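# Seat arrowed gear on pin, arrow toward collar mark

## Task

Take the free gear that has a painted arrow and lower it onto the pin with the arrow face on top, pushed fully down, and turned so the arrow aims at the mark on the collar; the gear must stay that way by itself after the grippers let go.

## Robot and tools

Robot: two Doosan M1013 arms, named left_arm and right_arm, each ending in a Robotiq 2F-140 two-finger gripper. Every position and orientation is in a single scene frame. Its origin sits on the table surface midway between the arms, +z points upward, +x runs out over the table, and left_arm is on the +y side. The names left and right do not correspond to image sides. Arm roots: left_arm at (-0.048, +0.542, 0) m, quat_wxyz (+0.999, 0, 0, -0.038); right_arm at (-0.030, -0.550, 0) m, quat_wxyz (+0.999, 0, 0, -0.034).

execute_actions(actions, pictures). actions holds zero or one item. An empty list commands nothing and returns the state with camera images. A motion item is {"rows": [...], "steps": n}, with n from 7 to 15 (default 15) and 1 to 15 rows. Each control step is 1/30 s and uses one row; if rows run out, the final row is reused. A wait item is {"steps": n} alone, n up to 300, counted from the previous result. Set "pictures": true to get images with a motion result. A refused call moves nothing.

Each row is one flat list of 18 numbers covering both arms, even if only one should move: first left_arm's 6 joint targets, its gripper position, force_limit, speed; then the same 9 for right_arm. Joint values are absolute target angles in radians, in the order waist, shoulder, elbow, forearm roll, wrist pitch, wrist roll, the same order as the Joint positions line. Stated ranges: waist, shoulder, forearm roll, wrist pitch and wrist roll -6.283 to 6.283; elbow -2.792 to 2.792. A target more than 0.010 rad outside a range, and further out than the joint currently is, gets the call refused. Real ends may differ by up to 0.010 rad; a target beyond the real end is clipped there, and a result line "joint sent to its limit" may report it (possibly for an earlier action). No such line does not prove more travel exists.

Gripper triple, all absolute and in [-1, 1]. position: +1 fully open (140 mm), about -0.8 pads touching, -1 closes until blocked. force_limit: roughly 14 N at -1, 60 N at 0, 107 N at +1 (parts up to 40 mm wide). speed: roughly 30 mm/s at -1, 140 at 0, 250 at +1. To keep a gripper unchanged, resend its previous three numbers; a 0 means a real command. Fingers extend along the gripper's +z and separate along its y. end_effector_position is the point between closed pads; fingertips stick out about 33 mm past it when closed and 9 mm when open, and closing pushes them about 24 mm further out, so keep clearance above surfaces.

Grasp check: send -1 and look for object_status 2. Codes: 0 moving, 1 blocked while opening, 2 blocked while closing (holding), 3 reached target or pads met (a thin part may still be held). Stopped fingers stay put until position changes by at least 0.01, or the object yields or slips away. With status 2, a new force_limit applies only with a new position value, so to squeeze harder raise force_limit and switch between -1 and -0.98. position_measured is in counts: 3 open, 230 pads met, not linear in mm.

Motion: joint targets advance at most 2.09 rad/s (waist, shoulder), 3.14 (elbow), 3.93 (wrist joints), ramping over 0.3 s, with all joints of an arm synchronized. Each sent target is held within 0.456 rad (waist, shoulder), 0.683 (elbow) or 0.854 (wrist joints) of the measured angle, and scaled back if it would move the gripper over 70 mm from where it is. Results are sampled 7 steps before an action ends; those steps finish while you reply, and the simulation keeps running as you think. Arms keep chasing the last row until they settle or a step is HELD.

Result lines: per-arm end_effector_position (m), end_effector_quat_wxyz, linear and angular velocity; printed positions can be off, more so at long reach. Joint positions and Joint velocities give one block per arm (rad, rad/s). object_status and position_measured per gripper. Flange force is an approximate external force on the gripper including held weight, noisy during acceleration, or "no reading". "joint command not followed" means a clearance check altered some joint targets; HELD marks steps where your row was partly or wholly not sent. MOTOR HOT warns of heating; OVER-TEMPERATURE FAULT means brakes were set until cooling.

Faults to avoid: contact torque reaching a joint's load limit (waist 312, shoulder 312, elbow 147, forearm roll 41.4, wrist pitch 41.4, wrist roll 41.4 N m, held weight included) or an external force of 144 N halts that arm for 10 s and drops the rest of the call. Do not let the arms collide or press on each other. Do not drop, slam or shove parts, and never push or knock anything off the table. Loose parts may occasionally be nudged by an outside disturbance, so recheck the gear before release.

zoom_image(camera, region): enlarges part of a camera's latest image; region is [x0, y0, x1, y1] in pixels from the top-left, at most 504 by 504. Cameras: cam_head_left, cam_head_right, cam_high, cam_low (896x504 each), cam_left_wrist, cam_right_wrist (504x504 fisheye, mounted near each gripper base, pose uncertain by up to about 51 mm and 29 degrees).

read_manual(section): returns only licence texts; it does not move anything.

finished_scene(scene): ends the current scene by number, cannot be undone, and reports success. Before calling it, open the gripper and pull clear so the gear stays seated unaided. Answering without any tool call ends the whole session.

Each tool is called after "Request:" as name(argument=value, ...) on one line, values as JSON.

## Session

Request:
execute_actions(actions=[])

Scene clock: 0.00 s of 4200.00 s.
left_arm: end_effector_position=(+0.6008, +0.4933, +0.3218) position_measured=3 object_status=3 end_effector_quat_wxyz=(+0.000, +0.999, -0.038, +0.000) end_effector_velocity=(+0.000, +0.001, +0.001) end_effector_angular_velocity=(+0.002, -0.000, +0.000) | right_arm: end_effector_position=(+0.3509, +0.3094, +0.2200) position_measured=3 object_status=3 end_effector_quat_wxyz=(-0.032, +0.081, +0.980, -0.181) end_effector_velocity=(-0.001, -0.000, -0.001) end_effector_angular_velocity=(-0.002, +0.001, +0.001)
Joint positions: left_arm=[-0.052  0.164  1.604 -0.     1.373  1.518] | right_arm=[ 1.207  0.936  0.617 -0.067  1.952 -0.28 ]
Joint velocities: left_arm=[ 0.001 -0.    -0.001  0.002  0.001  0.   ] | right_arm=[ 0.001  0.     0.001 -0.     0.001 -0.   ]
Flange force (N, the push that the arm receives, along the gripper's own x y z axes): no reading

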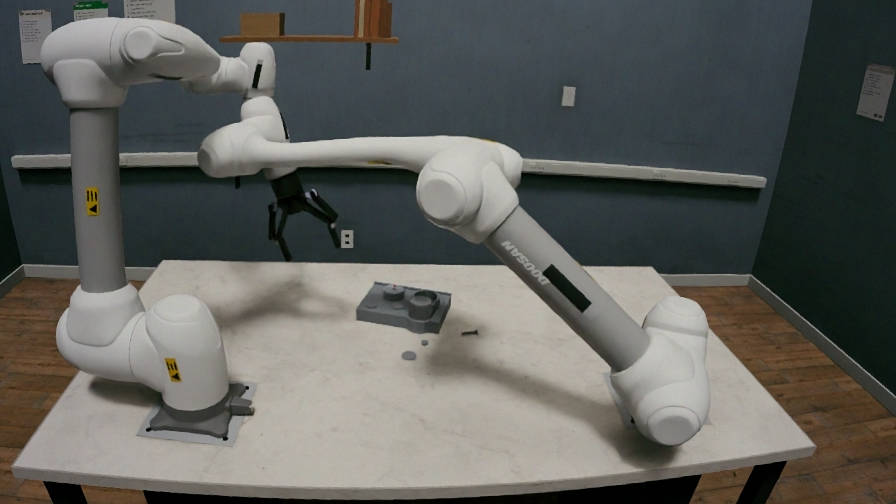

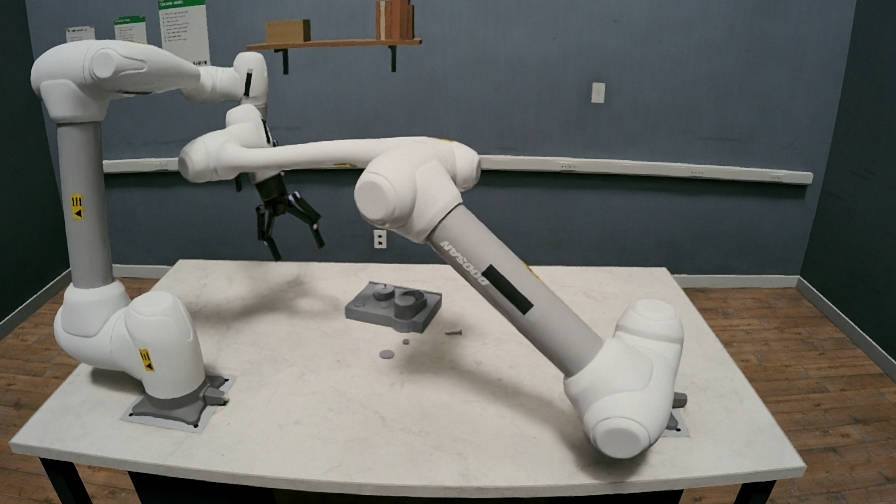

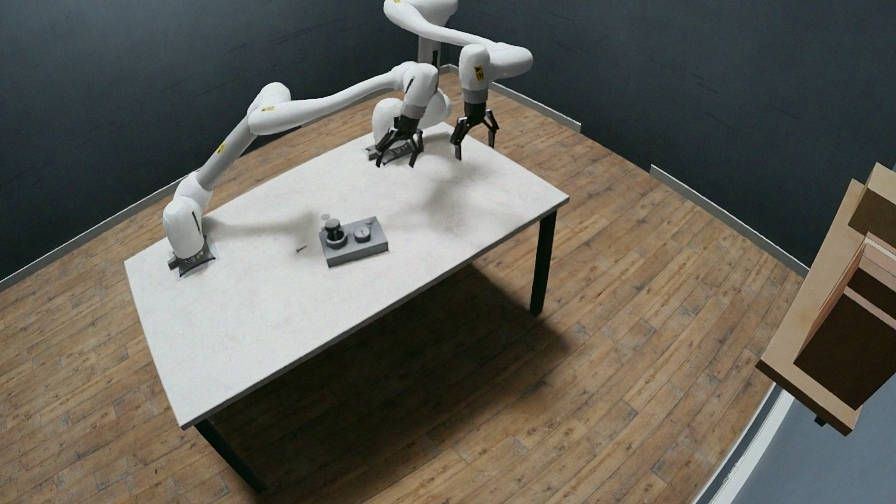

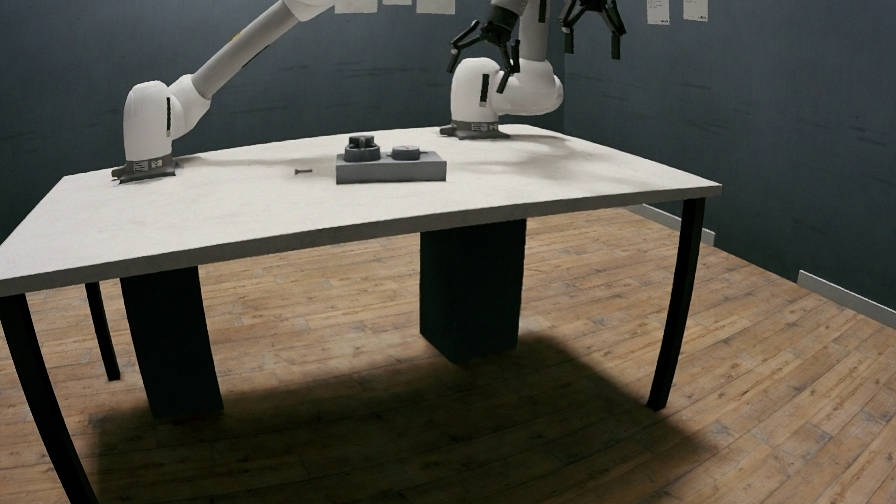

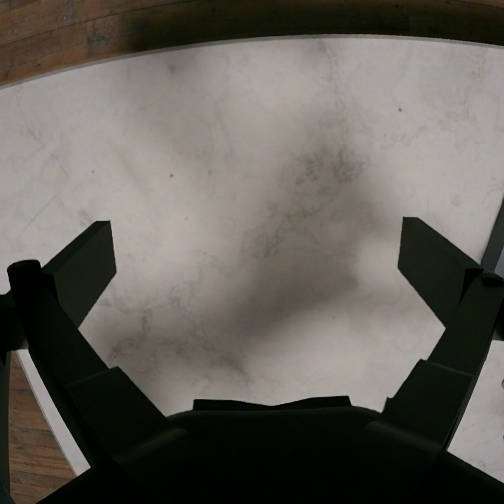

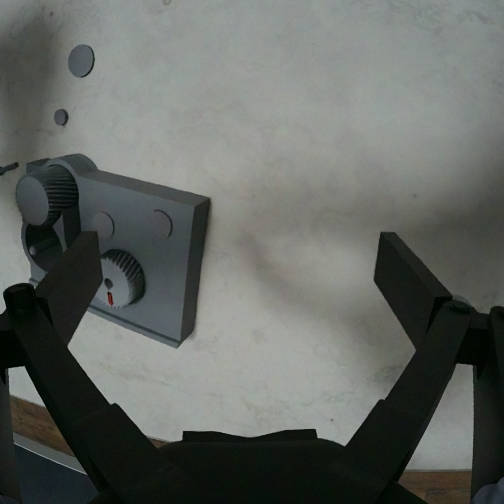

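Request:
zoom_image(camera="cam_right_wrist", region=[0, 140, 170, 330])

Request:
execute_actions(actions=[{"rows":[[-0.052,0.164,1.604,0,1.373,1.518,1,0,0,0.9366,0.3062,1.7108,0,1.1246,-0.351,1,0,0]]}])

Request:
execute_actions(actions=[{"steps":25}], pictures=true)

Region (0, 140, 170, 330) of cam_right_wrist's 504x504 image, scaled by 2.653, with more detail than that image has; it fills the left 451 columns of this view, and the rest is white.

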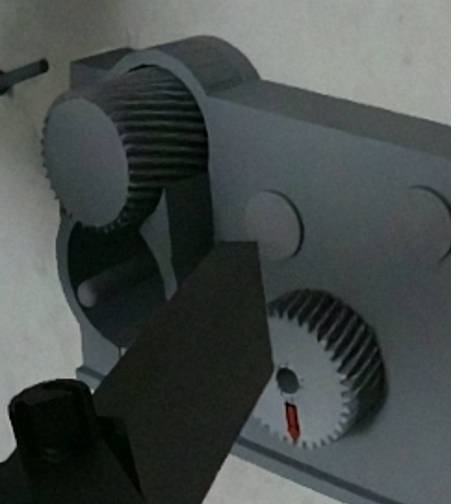

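Scene clock: 0.87 s of 4200.00 s.
left_arm: end_effector_position=(+0.6010, +0.4934, +0.3221) position_measured=3 object_status=3 end_effector_quat_wxyz=(+0.000, +0.999, -0.038, +0.000) end_effector_velocity=(+0.000, -0.000, +0.001) end_effector_angular_velocity=(+0.000, -0.002, +0.000) | right_arm: end_effector_position=(+0.4182, +0.2690, +0.2338) position_measured=3 object_status=3 end_effector_quat_wxyz=(-0.014, +0.109, +0.990, -0.087) end_effector_velocity=(+0.260, -0.339, +0.097) end_effector_angular_velocity=(+0.842, -0.325, -0.284)
Joint positions: left_arm=[-0.052  0.164  1.604 -0.     1.373  1.518] | right_arm=[ 1.117  0.772  0.863 -0.045  1.678 -0.303]
Joint velocities: left_arm=[-0.    -0.001 -0.     0.    -0.001 -0.   ] | right_arm=[-0.46  -1.011  1.526  0.113 -1.414 -0.122]
Flange force (N, the push that the arm receives, along the gripper's own x y z axes): left_arm=[1.2 5.2 2.8] | right_arm=[2.0 -4.7 -1.2]
Steps of this call (steps 1 to 18: nothing new was sent; steps 19 to 26: the first 8 steps of this action). Readings (joint positions | what the end effector reports):
19: left_arm=[-0.052 0.164 1.604 -0.000 1.373 1.518] | right_arm=[1.207 0.936 0.617 -0.067 1.952 -0.280] | left_arm position_measured=3 object_status=3 | right_arm position_measured=3 object_status=3
20: left_arm=[-0.052 0.164 1.604 -0.000 1.373 1.518] | right_arm=[1.205 0.932 0.624 -0.067 1.943 -0.280] | left_arm position_measured=3 object_status=3 | right_arm position_measured=3 object_status=3
22: left_arm=[-0.052 0.164 1.604 -0.000 1.373 1.518] | right_arm=[1.186 0.900 0.671 -0.062 1.886 -0.285] | left_arm position_measured=3 object_status=3 | right_arm position_measured=3 object_status=3
26: the state above

Scene clock: 1.70 s of 4200.00 s.
left_arm: end_effector_position=(+0.6010, +0.4934, +0.3221) position_measured=3 object_status=3 end_effector_quat_wxyz=(+0.000, +0.999, -0.038, +0.000) end_effector_velocity=(-0.001, -0.000, -0.000) end_effector_angular_velocity=(-0.000, +0.001, -0.000) | right_arm: end_effector_position=(+0.3902, -0.0002, +0.1699) position_measured=3 object_status=3 end_effector_quat_wxyz=(-0.000, +0.175, +0.985, +0.000) end_effector_velocity=(-0.001, -0.002, -0.001) end_effector_angular_velocity=(-0.004, +0.003, -0.001)
Joint positions: left_arm=[-0.052  0.164  1.604  0.     1.373  1.518] | right_arm=[ 0.937  0.306  1.711  0.     1.125 -0.351]
Joint velocities: left_arm=[-0.001 -0.001  0.001 -0.     0.    -0.001] | right_arm=[-0.001 -0.001  0.003 -0.     0.003  0.   ]
Flange force (N, the push that the arm receives, along the gripper's own x y z axes): left_arm=[2.6 5.7 1.6] | right_arm=[-2.9 -5.0 -5.9]
Kept back: nothing.
Steps of this call (steps 1 to 7: the last 7 steps of your previous action; steps 8 to 25: the robot went on to your last target). Readings (joint positions | what the end effector reports):
1: left_arm=[-0.052 0.164 1.604 -0.000 1.373 1.518] | right_arm=[1.102 0.737 0.915 -0.041 1.632 -0.307] | left_arm position_measured=3 object_status=3 | right_arm position_measured=3 object_status=3
2: left_arm=[-0.052 0.164 1.604 -0.000 1.373 1.518] | right_arm=[1.088 0.702 0.967 -0.038 1.589 -0.311] | left_arm position_measured=3 object_status=3 | right_arm position_measured=3 object_status=3
4: left_arm=[-0.052 0.164 1.604 -0.000 1.373 1.518] | right_arm=[1.064 0.638 1.071 -0.032 1.514 -0.317] | left_arm position_measured=3 object_status=3 | right_arm position_measured=3 object_status=3
8: left_arm=[-0.052 0.164 1.604 -0.000 1.373 1.518] | right_arm=[1.025 0.537 1.265 -0.022 1.395 -0.328] | left_arm position_measured=3 object_status=3 | right_arm position_measured=3 object_status=3
25: the state above

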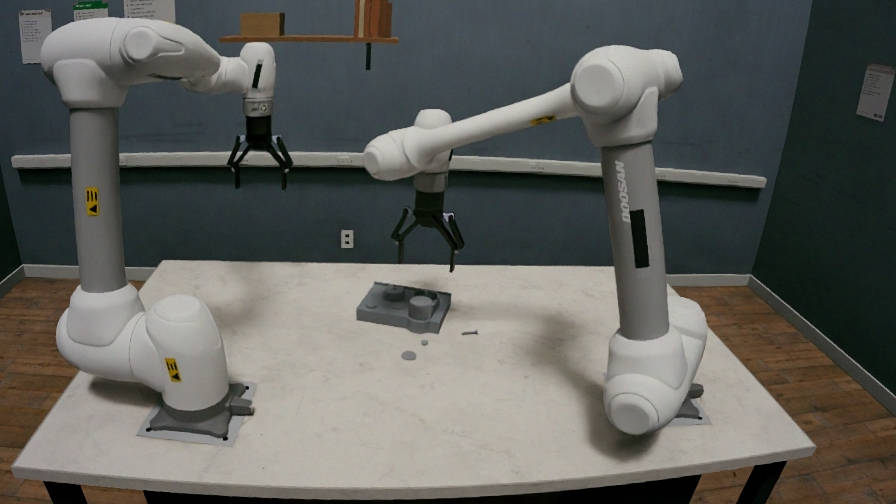

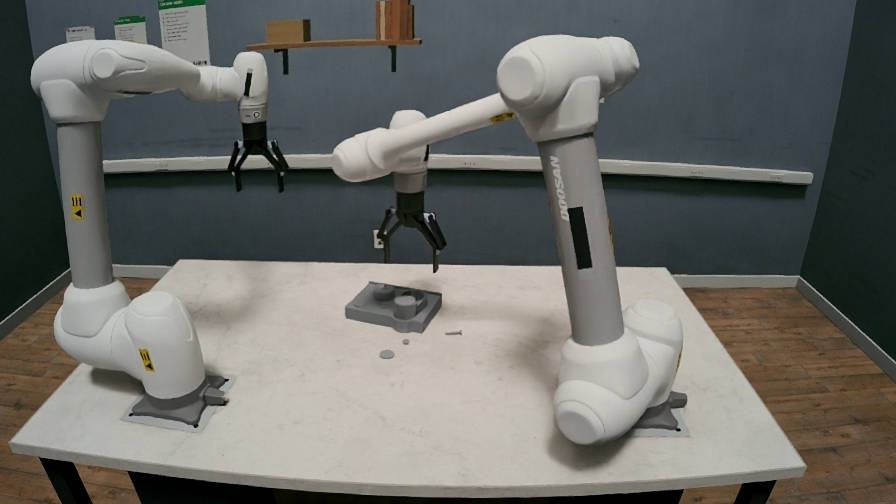

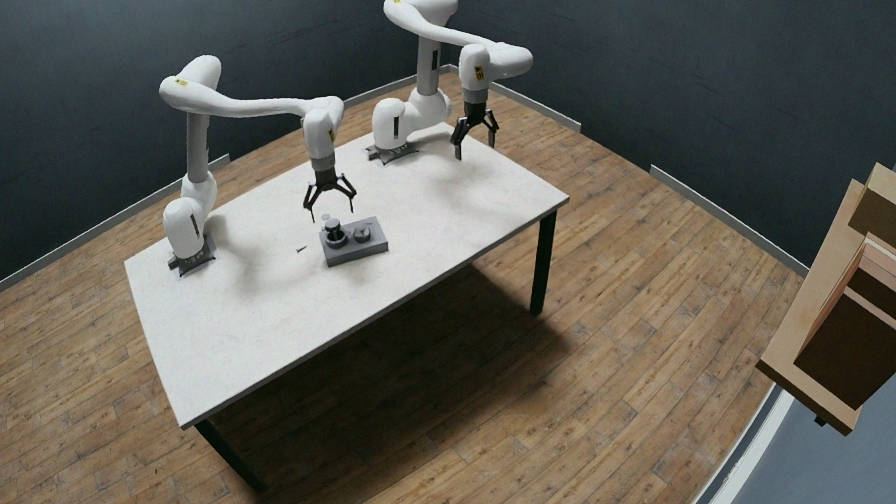

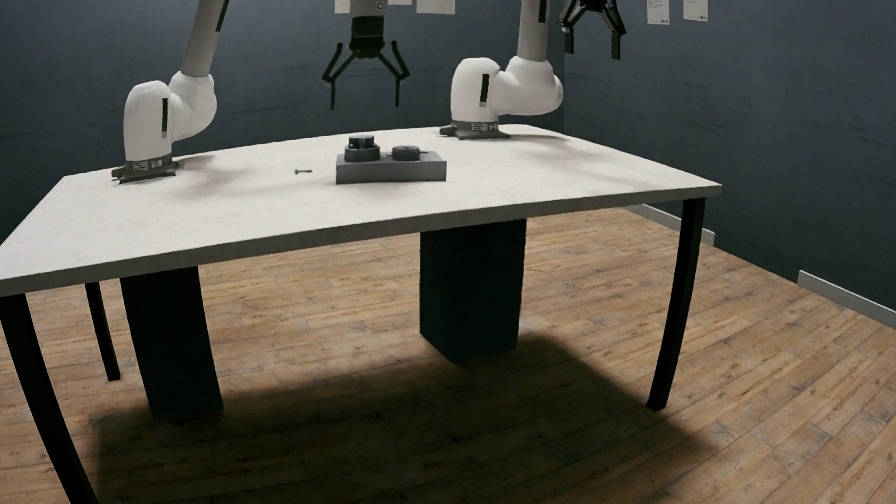

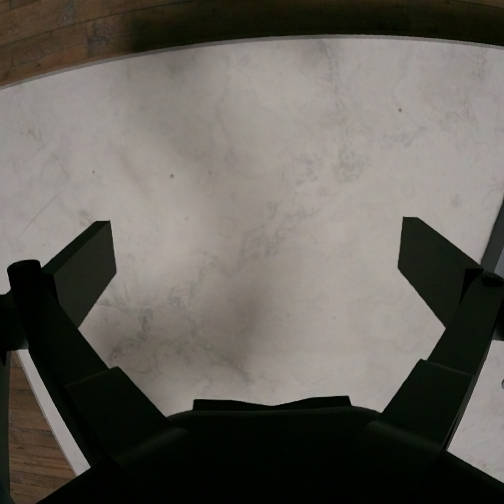

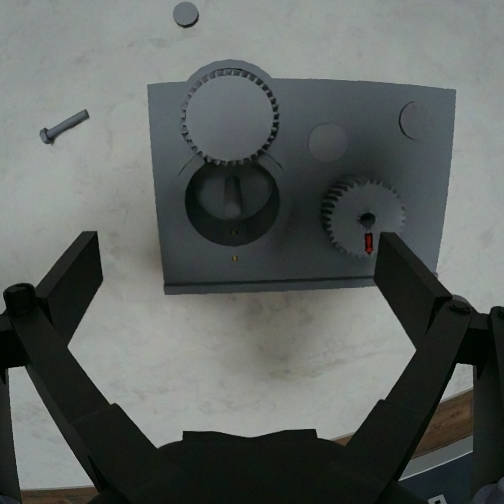

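Request:
zoom_image(camera="cam_right_wrist", region=[160, 50, 420, 290])

Request:
zoom_image(camera="cam_low", region=[330, 120, 450, 195])

Region (160, 50, 420, 290) of cam_right_wrist's 504x504 image, scaled by 1.938, with more detail than that image has; it fills the top 465 rows of this view, and the rest is white.

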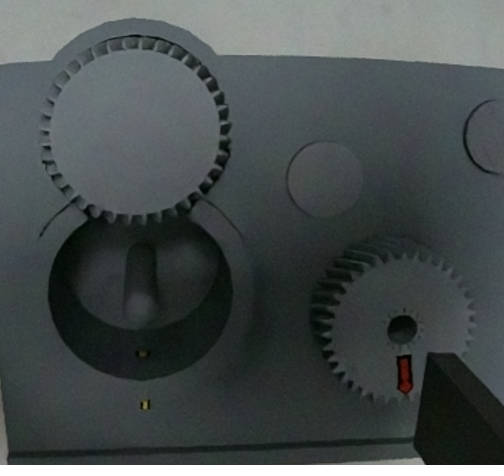

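Region (330, 120, 450, 195) of cam_low's 896x504 image, scaled by 4.200, with more detail than that image has; it fills the top 315 rows of this view, and the rest is white.

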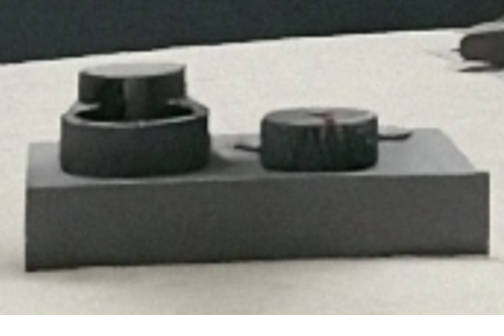

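Request:
execute_actions(actions=[{"rows":[[-0.052,0.164,1.604,0,1.373,1.518,1,0,0,0.9395,0.3377,1.7683,0,1.0356,-0.368,0.05,0,1]],"steps":13}])

Request:
execute_actions(actions=[])

Request:
zoom_image(camera="cam_right_wrist", region=[130, 50, 430, 350])

Scene clock: 2.67 s of 4200.00 s.
left_arm: end_effector_position=(+0.6010, +0.4933, +0.3221) position_measured=3 object_status=3 end_effector_quat_wxyz=(+0.000, +0.999, -0.038, +0.000) end_effector_velocity=(-0.001, +0.001, +0.001) end_effector_angular_velocity=(-0.000, -0.001, +0.001) | right_arm: end_effector_position=(+0.3851, -0.0034, +0.1195) position_measured=63 object_status=0 end_effector_quat_wxyz=(-0.000, +0.165, +0.986, -0.001) end_effector_velocity=(+0.007, +0.011, -0.017) end_effector_angular_velocity=(+0.028, -0.023, +0.014)
Joint positions: left_arm=[-0.052  0.164  1.604 -0.     1.373  1.518] | right_arm=[ 0.939  0.338  1.769 -0.     1.037 -0.368]
Joint velocities: left_arm=[ 0.001 -0.002  0.    -0.     0.001  0.   ] | right_arm=[ 0.002  0.016  0.014  0.    -0.065 -0.012]
Flange force (N, the push that the arm receives, along the gripper's own x y z axes): left_arm=[3.9 4.3 2.5] | right_arm=[1.3 -6.1 -7.3]
Steps of this call (steps 1 to 23: the robot went on to your last target; steps 24 to 29: the first 6 steps of this action). Readings (joint positions | what the end effector reports):
24: left_arm=[-0.052 0.164 1.604 0.000 1.373 1.518] | right_arm=[0.937 0.306 1.711 -0.000 1.124 -0.351] | left_arm position_measured=3 object_status=3 | right_arm position_measured=3 object_status=0
25: left_arm=[-0.052 0.164 1.604 -0.000 1.373 1.518] | right_arm=[0.937 0.309 1.716 -0.000 1.115 -0.353] | left_arm position_measured=3 object_status=3 | right_arm position_measured=9 object_status=0
27: left_arm=[-0.052 0.164 1.604 0.000 1.373 1.518] | right_arm=[0.938 0.328 1.751 -0.000 1.064 -0.363] | left_arm position_measured=3 object_status=3 | right_arm position_measured=36 object_status=0
29: the state above

Scene clock: 2.90 s of 4200.00 s.
left_arm: end_effector_position=(+0.6010, +0.4933, +0.3221) position_measured=3 object_status=3 end_effector_quat_wxyz=(+0.000, +0.999, -0.038, +0.000) end_effector_velocity=(+0.000, +0.001, +0.001) end_effector_angular_velocity=(-0.001, -0.000, +0.002) | right_arm: end_effector_position=(+0.3854, -0.0029, +0.1199) position_measured=123 object_status=0 end_effector_quat_wxyz=(-0.000, +0.165, +0.986, -0.000) end_effector_velocity=(+0.000, +0.001, +0.001) end_effector_angular_velocity=(+0.001, -0.001, -0.000)
Joint positions: left_arm=[-0.052  0.164  1.604  0.     1.373  1.518] | right_arm=[ 0.939  0.338  1.768 -0.     1.036 -0.368]
Joint velocities: left_arm=[ 0.002  0.    -0.002 -0.001  0.001  0.   ] | right_arm=[ 0.    -0.    -0.001  0.    -0.     0.   ]
Flange force (N, the push that the arm receives, along the gripper's own x y z axes): left_arm=[3.2 4.9 1.6] | right_arm=[0.4 -3.2 -3.4]
Kept back: nothing.
Steps of this call (steps 1 to 7: the last 7 steps of your previous action). Readings (joint positions | what the end effector reports):
1: left_arm=[-0.052 0.164 1.604 -0.000 1.373 1.518] | right_arm=[0.939 0.338 1.769 -0.000 1.036 -0.368] | left_arm position_measured=3 object_status=3 | right_arm position_measured=77 object_status=0
2: left_arm=[-0.052 0.164 1.604 0.000 1.373 1.518] | right_arm=[0.939 0.338 1.768 -0.000 1.036 -0.368] | left_arm position_measured=3 object_status=3 | right_arm position_measured=90 object_status=0
4: left_arm=[-0.052 0.164 1.604 -0.000 1.373 1.518] | right_arm=[0.939 0.338 1.768 -0.000 1.036 -0.368] | left_arm position_measured=3 object_status=3 | right_arm position_measured=116 object_status=0
7: the state above

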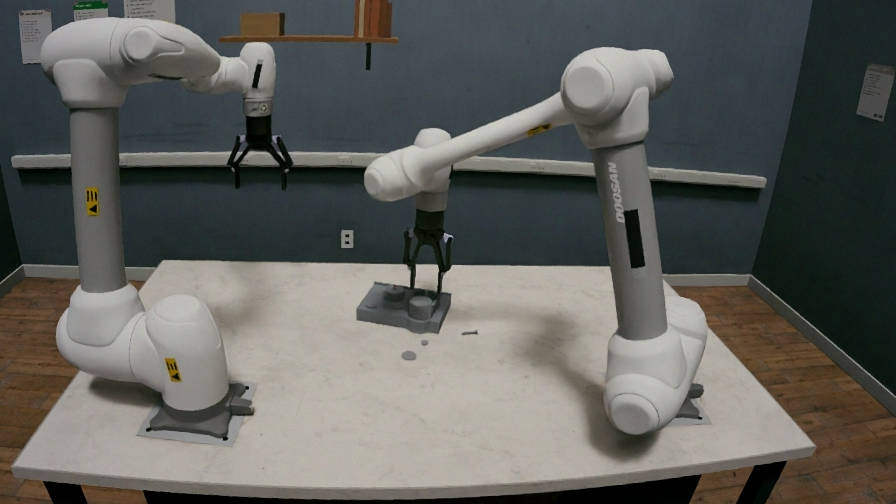

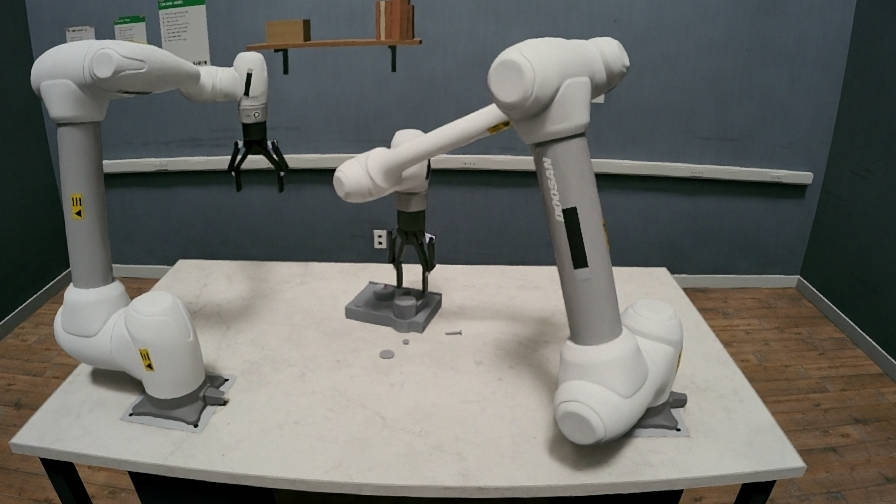

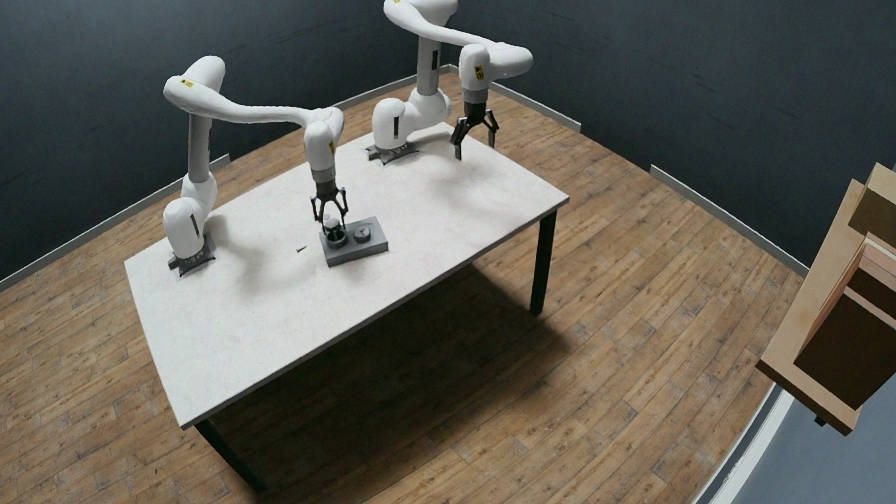

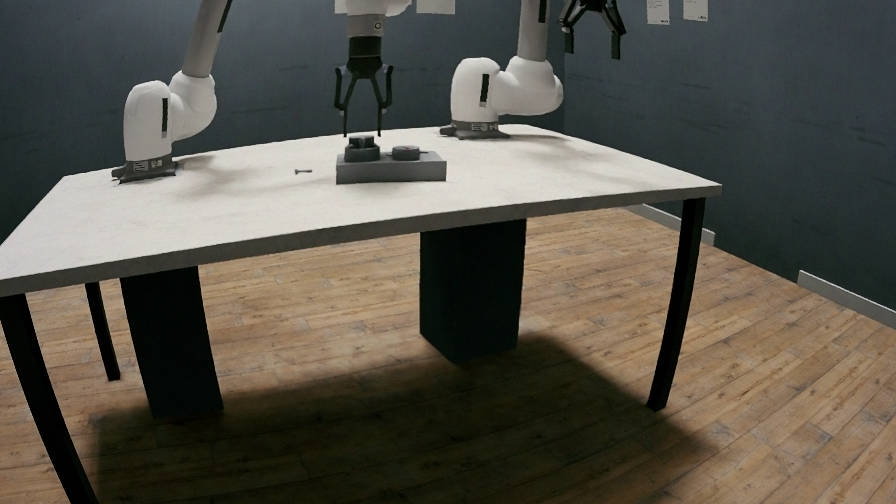

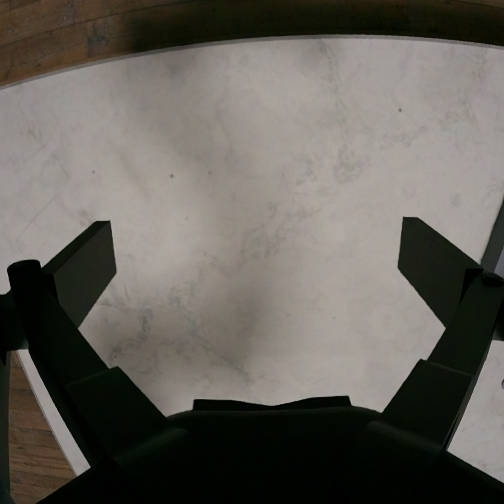

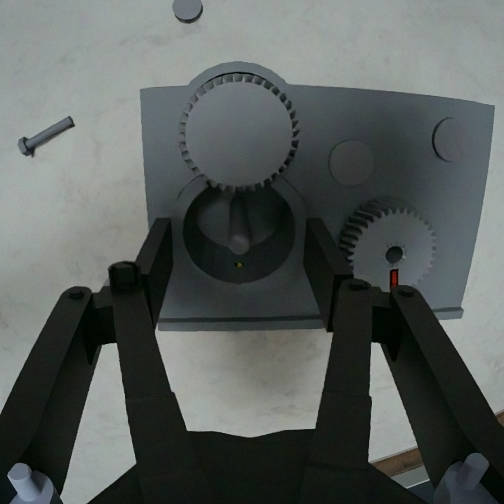

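Region (130, 50, 430, 350) of cam_right_wrist's 504x504 image, scaled by 1.680, with more detail than that image has.

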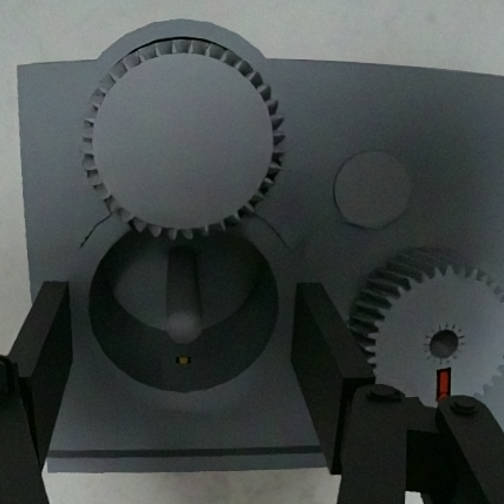

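Request:
execute_actions(actions=[{"rows":[[-0.052,0.164,1.604,0,1.373,1.518,1,0,0,0.9395,0.3293,1.7594,0,1.0529,-0.368,0.05,0,1],[-0.052,0.164,1.604,0,1.373,1.518,1,0,0,0.9395,0.3293,1.7594,0,1.0529,-0.368,0.05,0,1],[-0.052,0.164,1.604,0,1.373,1.518,1,0,0,0.9395,0.3293,1.7594,0,1.0529,-0.368,0.05,0,1],[-0.052,0.164,1.604,0,1.373,1.518,1,0,0,0.9579,0.4805,1.5435,0,1.1176,-0.899,0.05,0,1]],"steps":15}])

Request:
execute_actions(actions=[{"rows":[[-0.052,0.164,1.604,0,1.373,1.518,1,0,0,0.9579,0.4991,1.5644,0,1.0781,-0.899,0.05,0,1]],"steps":10}])

Request:
execute_actions(actions=[])

Request:
zoom_image(camera="cam_right_wrist", region=[60, 110, 340, 330])

Scene clock: 3.67 s of 4200.00 s.
left_arm: end_effector_position=(+0.6010, +0.4933, +0.3221) position_measured=3 object_status=3 end_effector_quat_wxyz=(+0.000, +0.999, -0.038, +0.000) end_effector_velocity=(-0.001, -0.000, -0.000) end_effector_angular_velocity=(+0.000, +0.002, -0.000) | right_arm: end_effector_position=(+0.3983, +0.0172, +0.1297) position_measured=123 object_status=3 end_effector_quat_wxyz=(-0.000, +0.104, +0.995, -0.000) end_effector_velocity=(+0.186, +0.289, -0.007) end_effector_angular_velocity=(-0.004, +0.006, +1.780)
Joint positions: left_arm=[-0.052  0.164  1.604  0.     1.373  1.518] | right_arm=[ 0.944  0.364  1.71   0.     1.069 -0.488]
Joint velocities: left_arm=[-0.     0.     0.001  0.     0.002 -0.   ] | right_arm=[ 0.059  0.499 -0.71  -0.001  0.218 -1.72 ]
Flange force (N, the push that the arm receives, along the gripper's own x y z axes): left_arm=[2.2 5.6 2.2] | right_arm=[-2.4 0.1 -3.0]
Steps of this call (steps 1 to 15: the robot went on to your last target; steps 16 to 23: the first 8 steps of this action). Readings (joint positions | what the end effector reports):
16: left_arm=[-0.052 0.164 1.604 0.000 1.373 1.518] | right_arm=[0.939 0.338 1.768 0.000 1.036 -0.368] | left_arm position_measured=3 object_status=3 | right_arm position_measured=123 object_status=3
17: left_arm=[-0.052 0.164 1.604 0.000 1.373 1.518] | right_arm=[0.939 0.335 1.765 0.000 1.042 -0.368] | left_arm position_measured=3 object_status=3 | right_arm position_measured=123 object_status=3
19: left_arm=[-0.052 0.164 1.604 0.000 1.373 1.518] | right_arm=[0.940 0.329 1.759 0.000 1.052 -0.369] | left_arm position_measured=3 object_status=3 | right_arm position_measured=123 object_status=3
23: the state above

Scene clock: 4.00 s of 4200.00 s.
left_arm: end_effector_position=(+0.6010, +0.4933, +0.3221) position_measured=3 object_status=3 end_effector_quat_wxyz=(+0.000, +0.999, -0.038, +0.000) end_effector_velocity=(-0.000, +0.000, -0.001) end_effector_angular_velocity=(-0.001, -0.001, +0.002) | right_arm: end_effector_position=(+0.4404, +0.0853, +0.1094) position_measured=123 object_status=3 end_effector_quat_wxyz=(+0.000, -0.109, +0.994, +0.000) end_effector_velocity=(-0.026, -0.033, -0.358) end_effector_angular_velocity=(-0.075, +0.055, +0.009)
Joint positions: left_arm=[-0.052  0.164  1.604  0.     1.373  1.518] | right_arm=[ 0.958  0.492  1.556 -0.     1.092 -0.899]
Joint velocities: left_arm=[ 0.001 -0.     0.002 -0.001 -0.002 -0.   ] | right_arm=[ 0.001  0.25   0.324 -0.005 -0.481 -0.005]
Flange force (N, the push that the arm receives, along the gripper's own x y z axes): left_arm=[2.9 5.8 2.2] | right_arm=[0.0 0.7 2.8]
Steps of this call (steps 1 to 7: the last 7 steps of your previous action; steps 8 to 10: the first 3 steps of this action). Readings (joint positions | what the end effector reports):
8: left_arm=[-0.052 0.164 1.604 0.000 1.373 1.518] | right_arm=[0.958 0.480 1.545 0.000 1.117 -0.897] | left_arm position_measured=3 object_status=3 | right_arm position_measured=123 object_status=3
9: left_arm=[-0.052 0.164 1.604 0.000 1.373 1.518] | right_arm=[0.958 0.484 1.547 0.000 1.109 -0.898] | left_arm position_measured=3 object_status=3 | right_arm position_measured=123 object_status=3
10: the state above

Scene clock: 4.23 s of 4200.00 s.
left_arm: end_effector_position=(+0.6010, +0.4933, +0.3221) position_measured=3 object_status=3 end_effector_quat_wxyz=(+0.000, +0.999, -0.038, +0.000) end_effector_velocity=(+0.001, -0.000, -0.001) end_effector_angular_velocity=(-0.002, +0.000, -0.000) | right_arm: end_effector_position=(+0.4400, +0.0847, +0.0999) position_measured=123 object_status=3 end_effector_quat_wxyz=(-0.000, -0.109, +0.994, -0.000) end_effector_velocity=(+0.000, +0.000, +0.000) end_effector_angular_velocity=(+0.002, -0.000, -0.001)
Joint positions: left_arm=[-0.052  0.164  1.604  0.     1.373  1.518] | right_arm=[ 0.958  0.499  1.564 -0.     1.078 -0.899]
Joint velocities: left_arm=[ 0.     0.001 -0.    -0.002 -0.001  0.001] | right_arm=[-0.    -0.    -0.     0.001 -0.001 -0.   ]
Flange force (N, the push that the arm receives, along the gripper's own x y z axes): left_arm=[2.9 5.3 2.5] | right_arm=[0.0 -0.9 -3.0]
Kept back: nothing.
Steps of this call (steps 1 to 7: the last 7 steps of your previous action). Readings (joint positions | what the end effector reports):
1: left_arm=[-0.052 0.164 1.604 0.000 1.373 1.518] | right_arm=[0.958 0.499 1.564 -0.000 1.081 -0.899] | left_arm position_measured=3 object_status=3 | right_arm position_measured=123 object_status=3
2: left_arm=[-0.052 0.164 1.604 -0.000 1.373 1.518] | right_arm=[0.958 0.500 1.565 -0.000 1.079 -0.899] | left_arm position_measured=3 object_status=3 | right_arm position_measured=123 object_status=3
4: left_arm=[-0.052 0.164 1.604 0.000 1.373 1.518] | right_arm=[0.958 0.499 1.565 -0.000 1.078 -0.899] | left_arm position_measured=3 object_status=3 | right_arm position_measured=123 object_status=3
7: the state above

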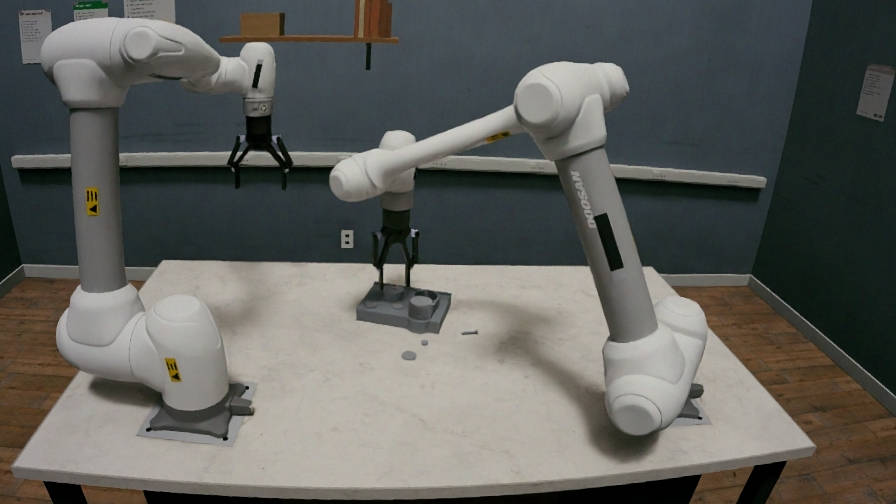

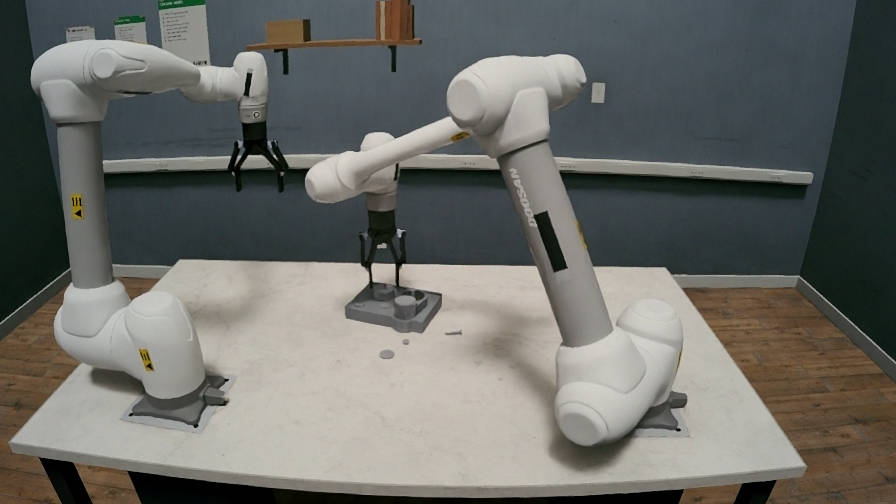

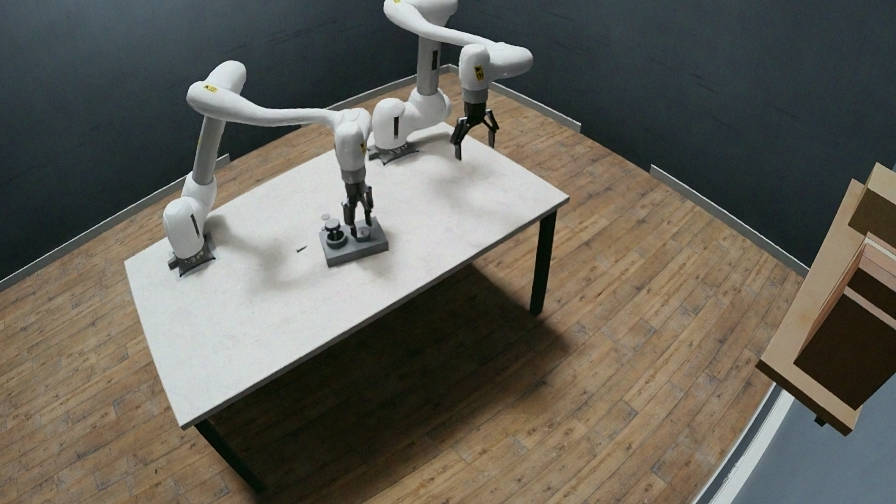

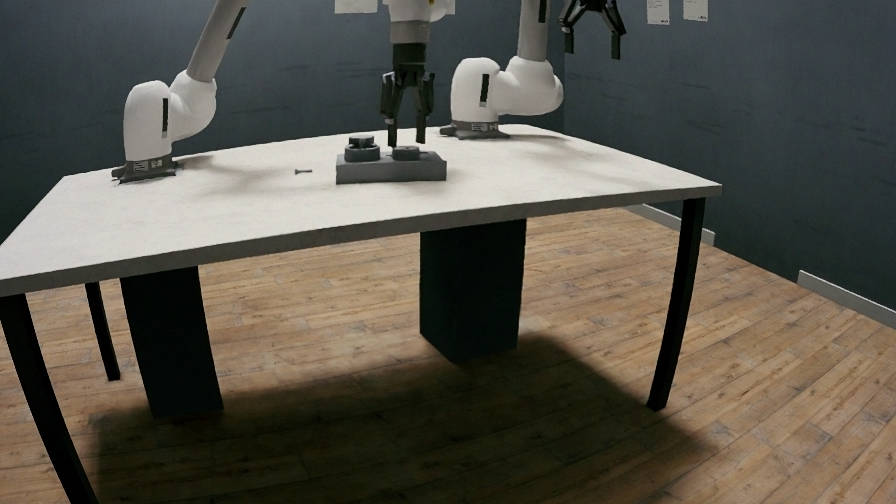

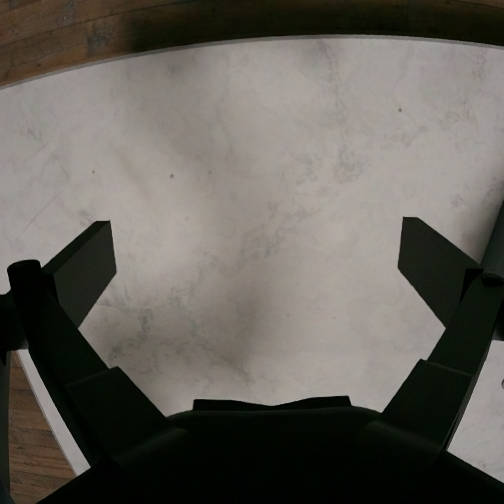

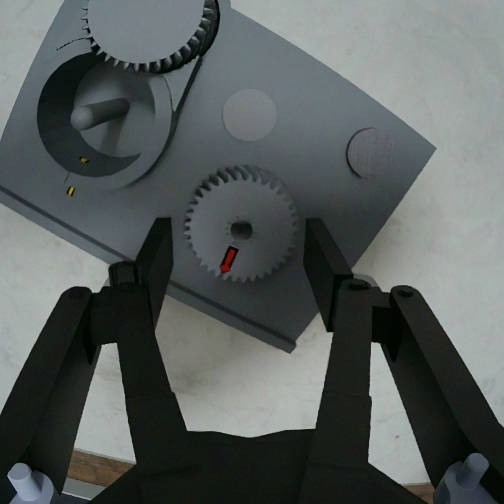

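Region (60, 110, 340, 330) of cam_right_wrist's 504x504 image, scaled by 1.800, with more detail than that image has; it fills the top 396 rows of this view, and the rest is white.

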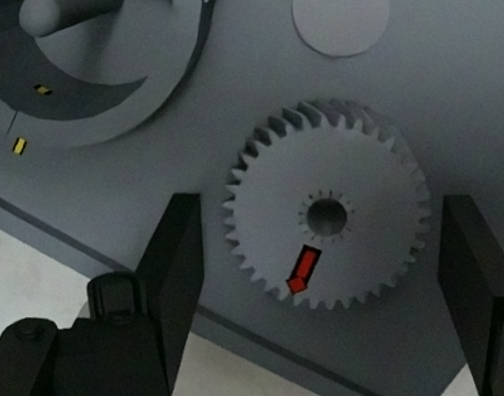

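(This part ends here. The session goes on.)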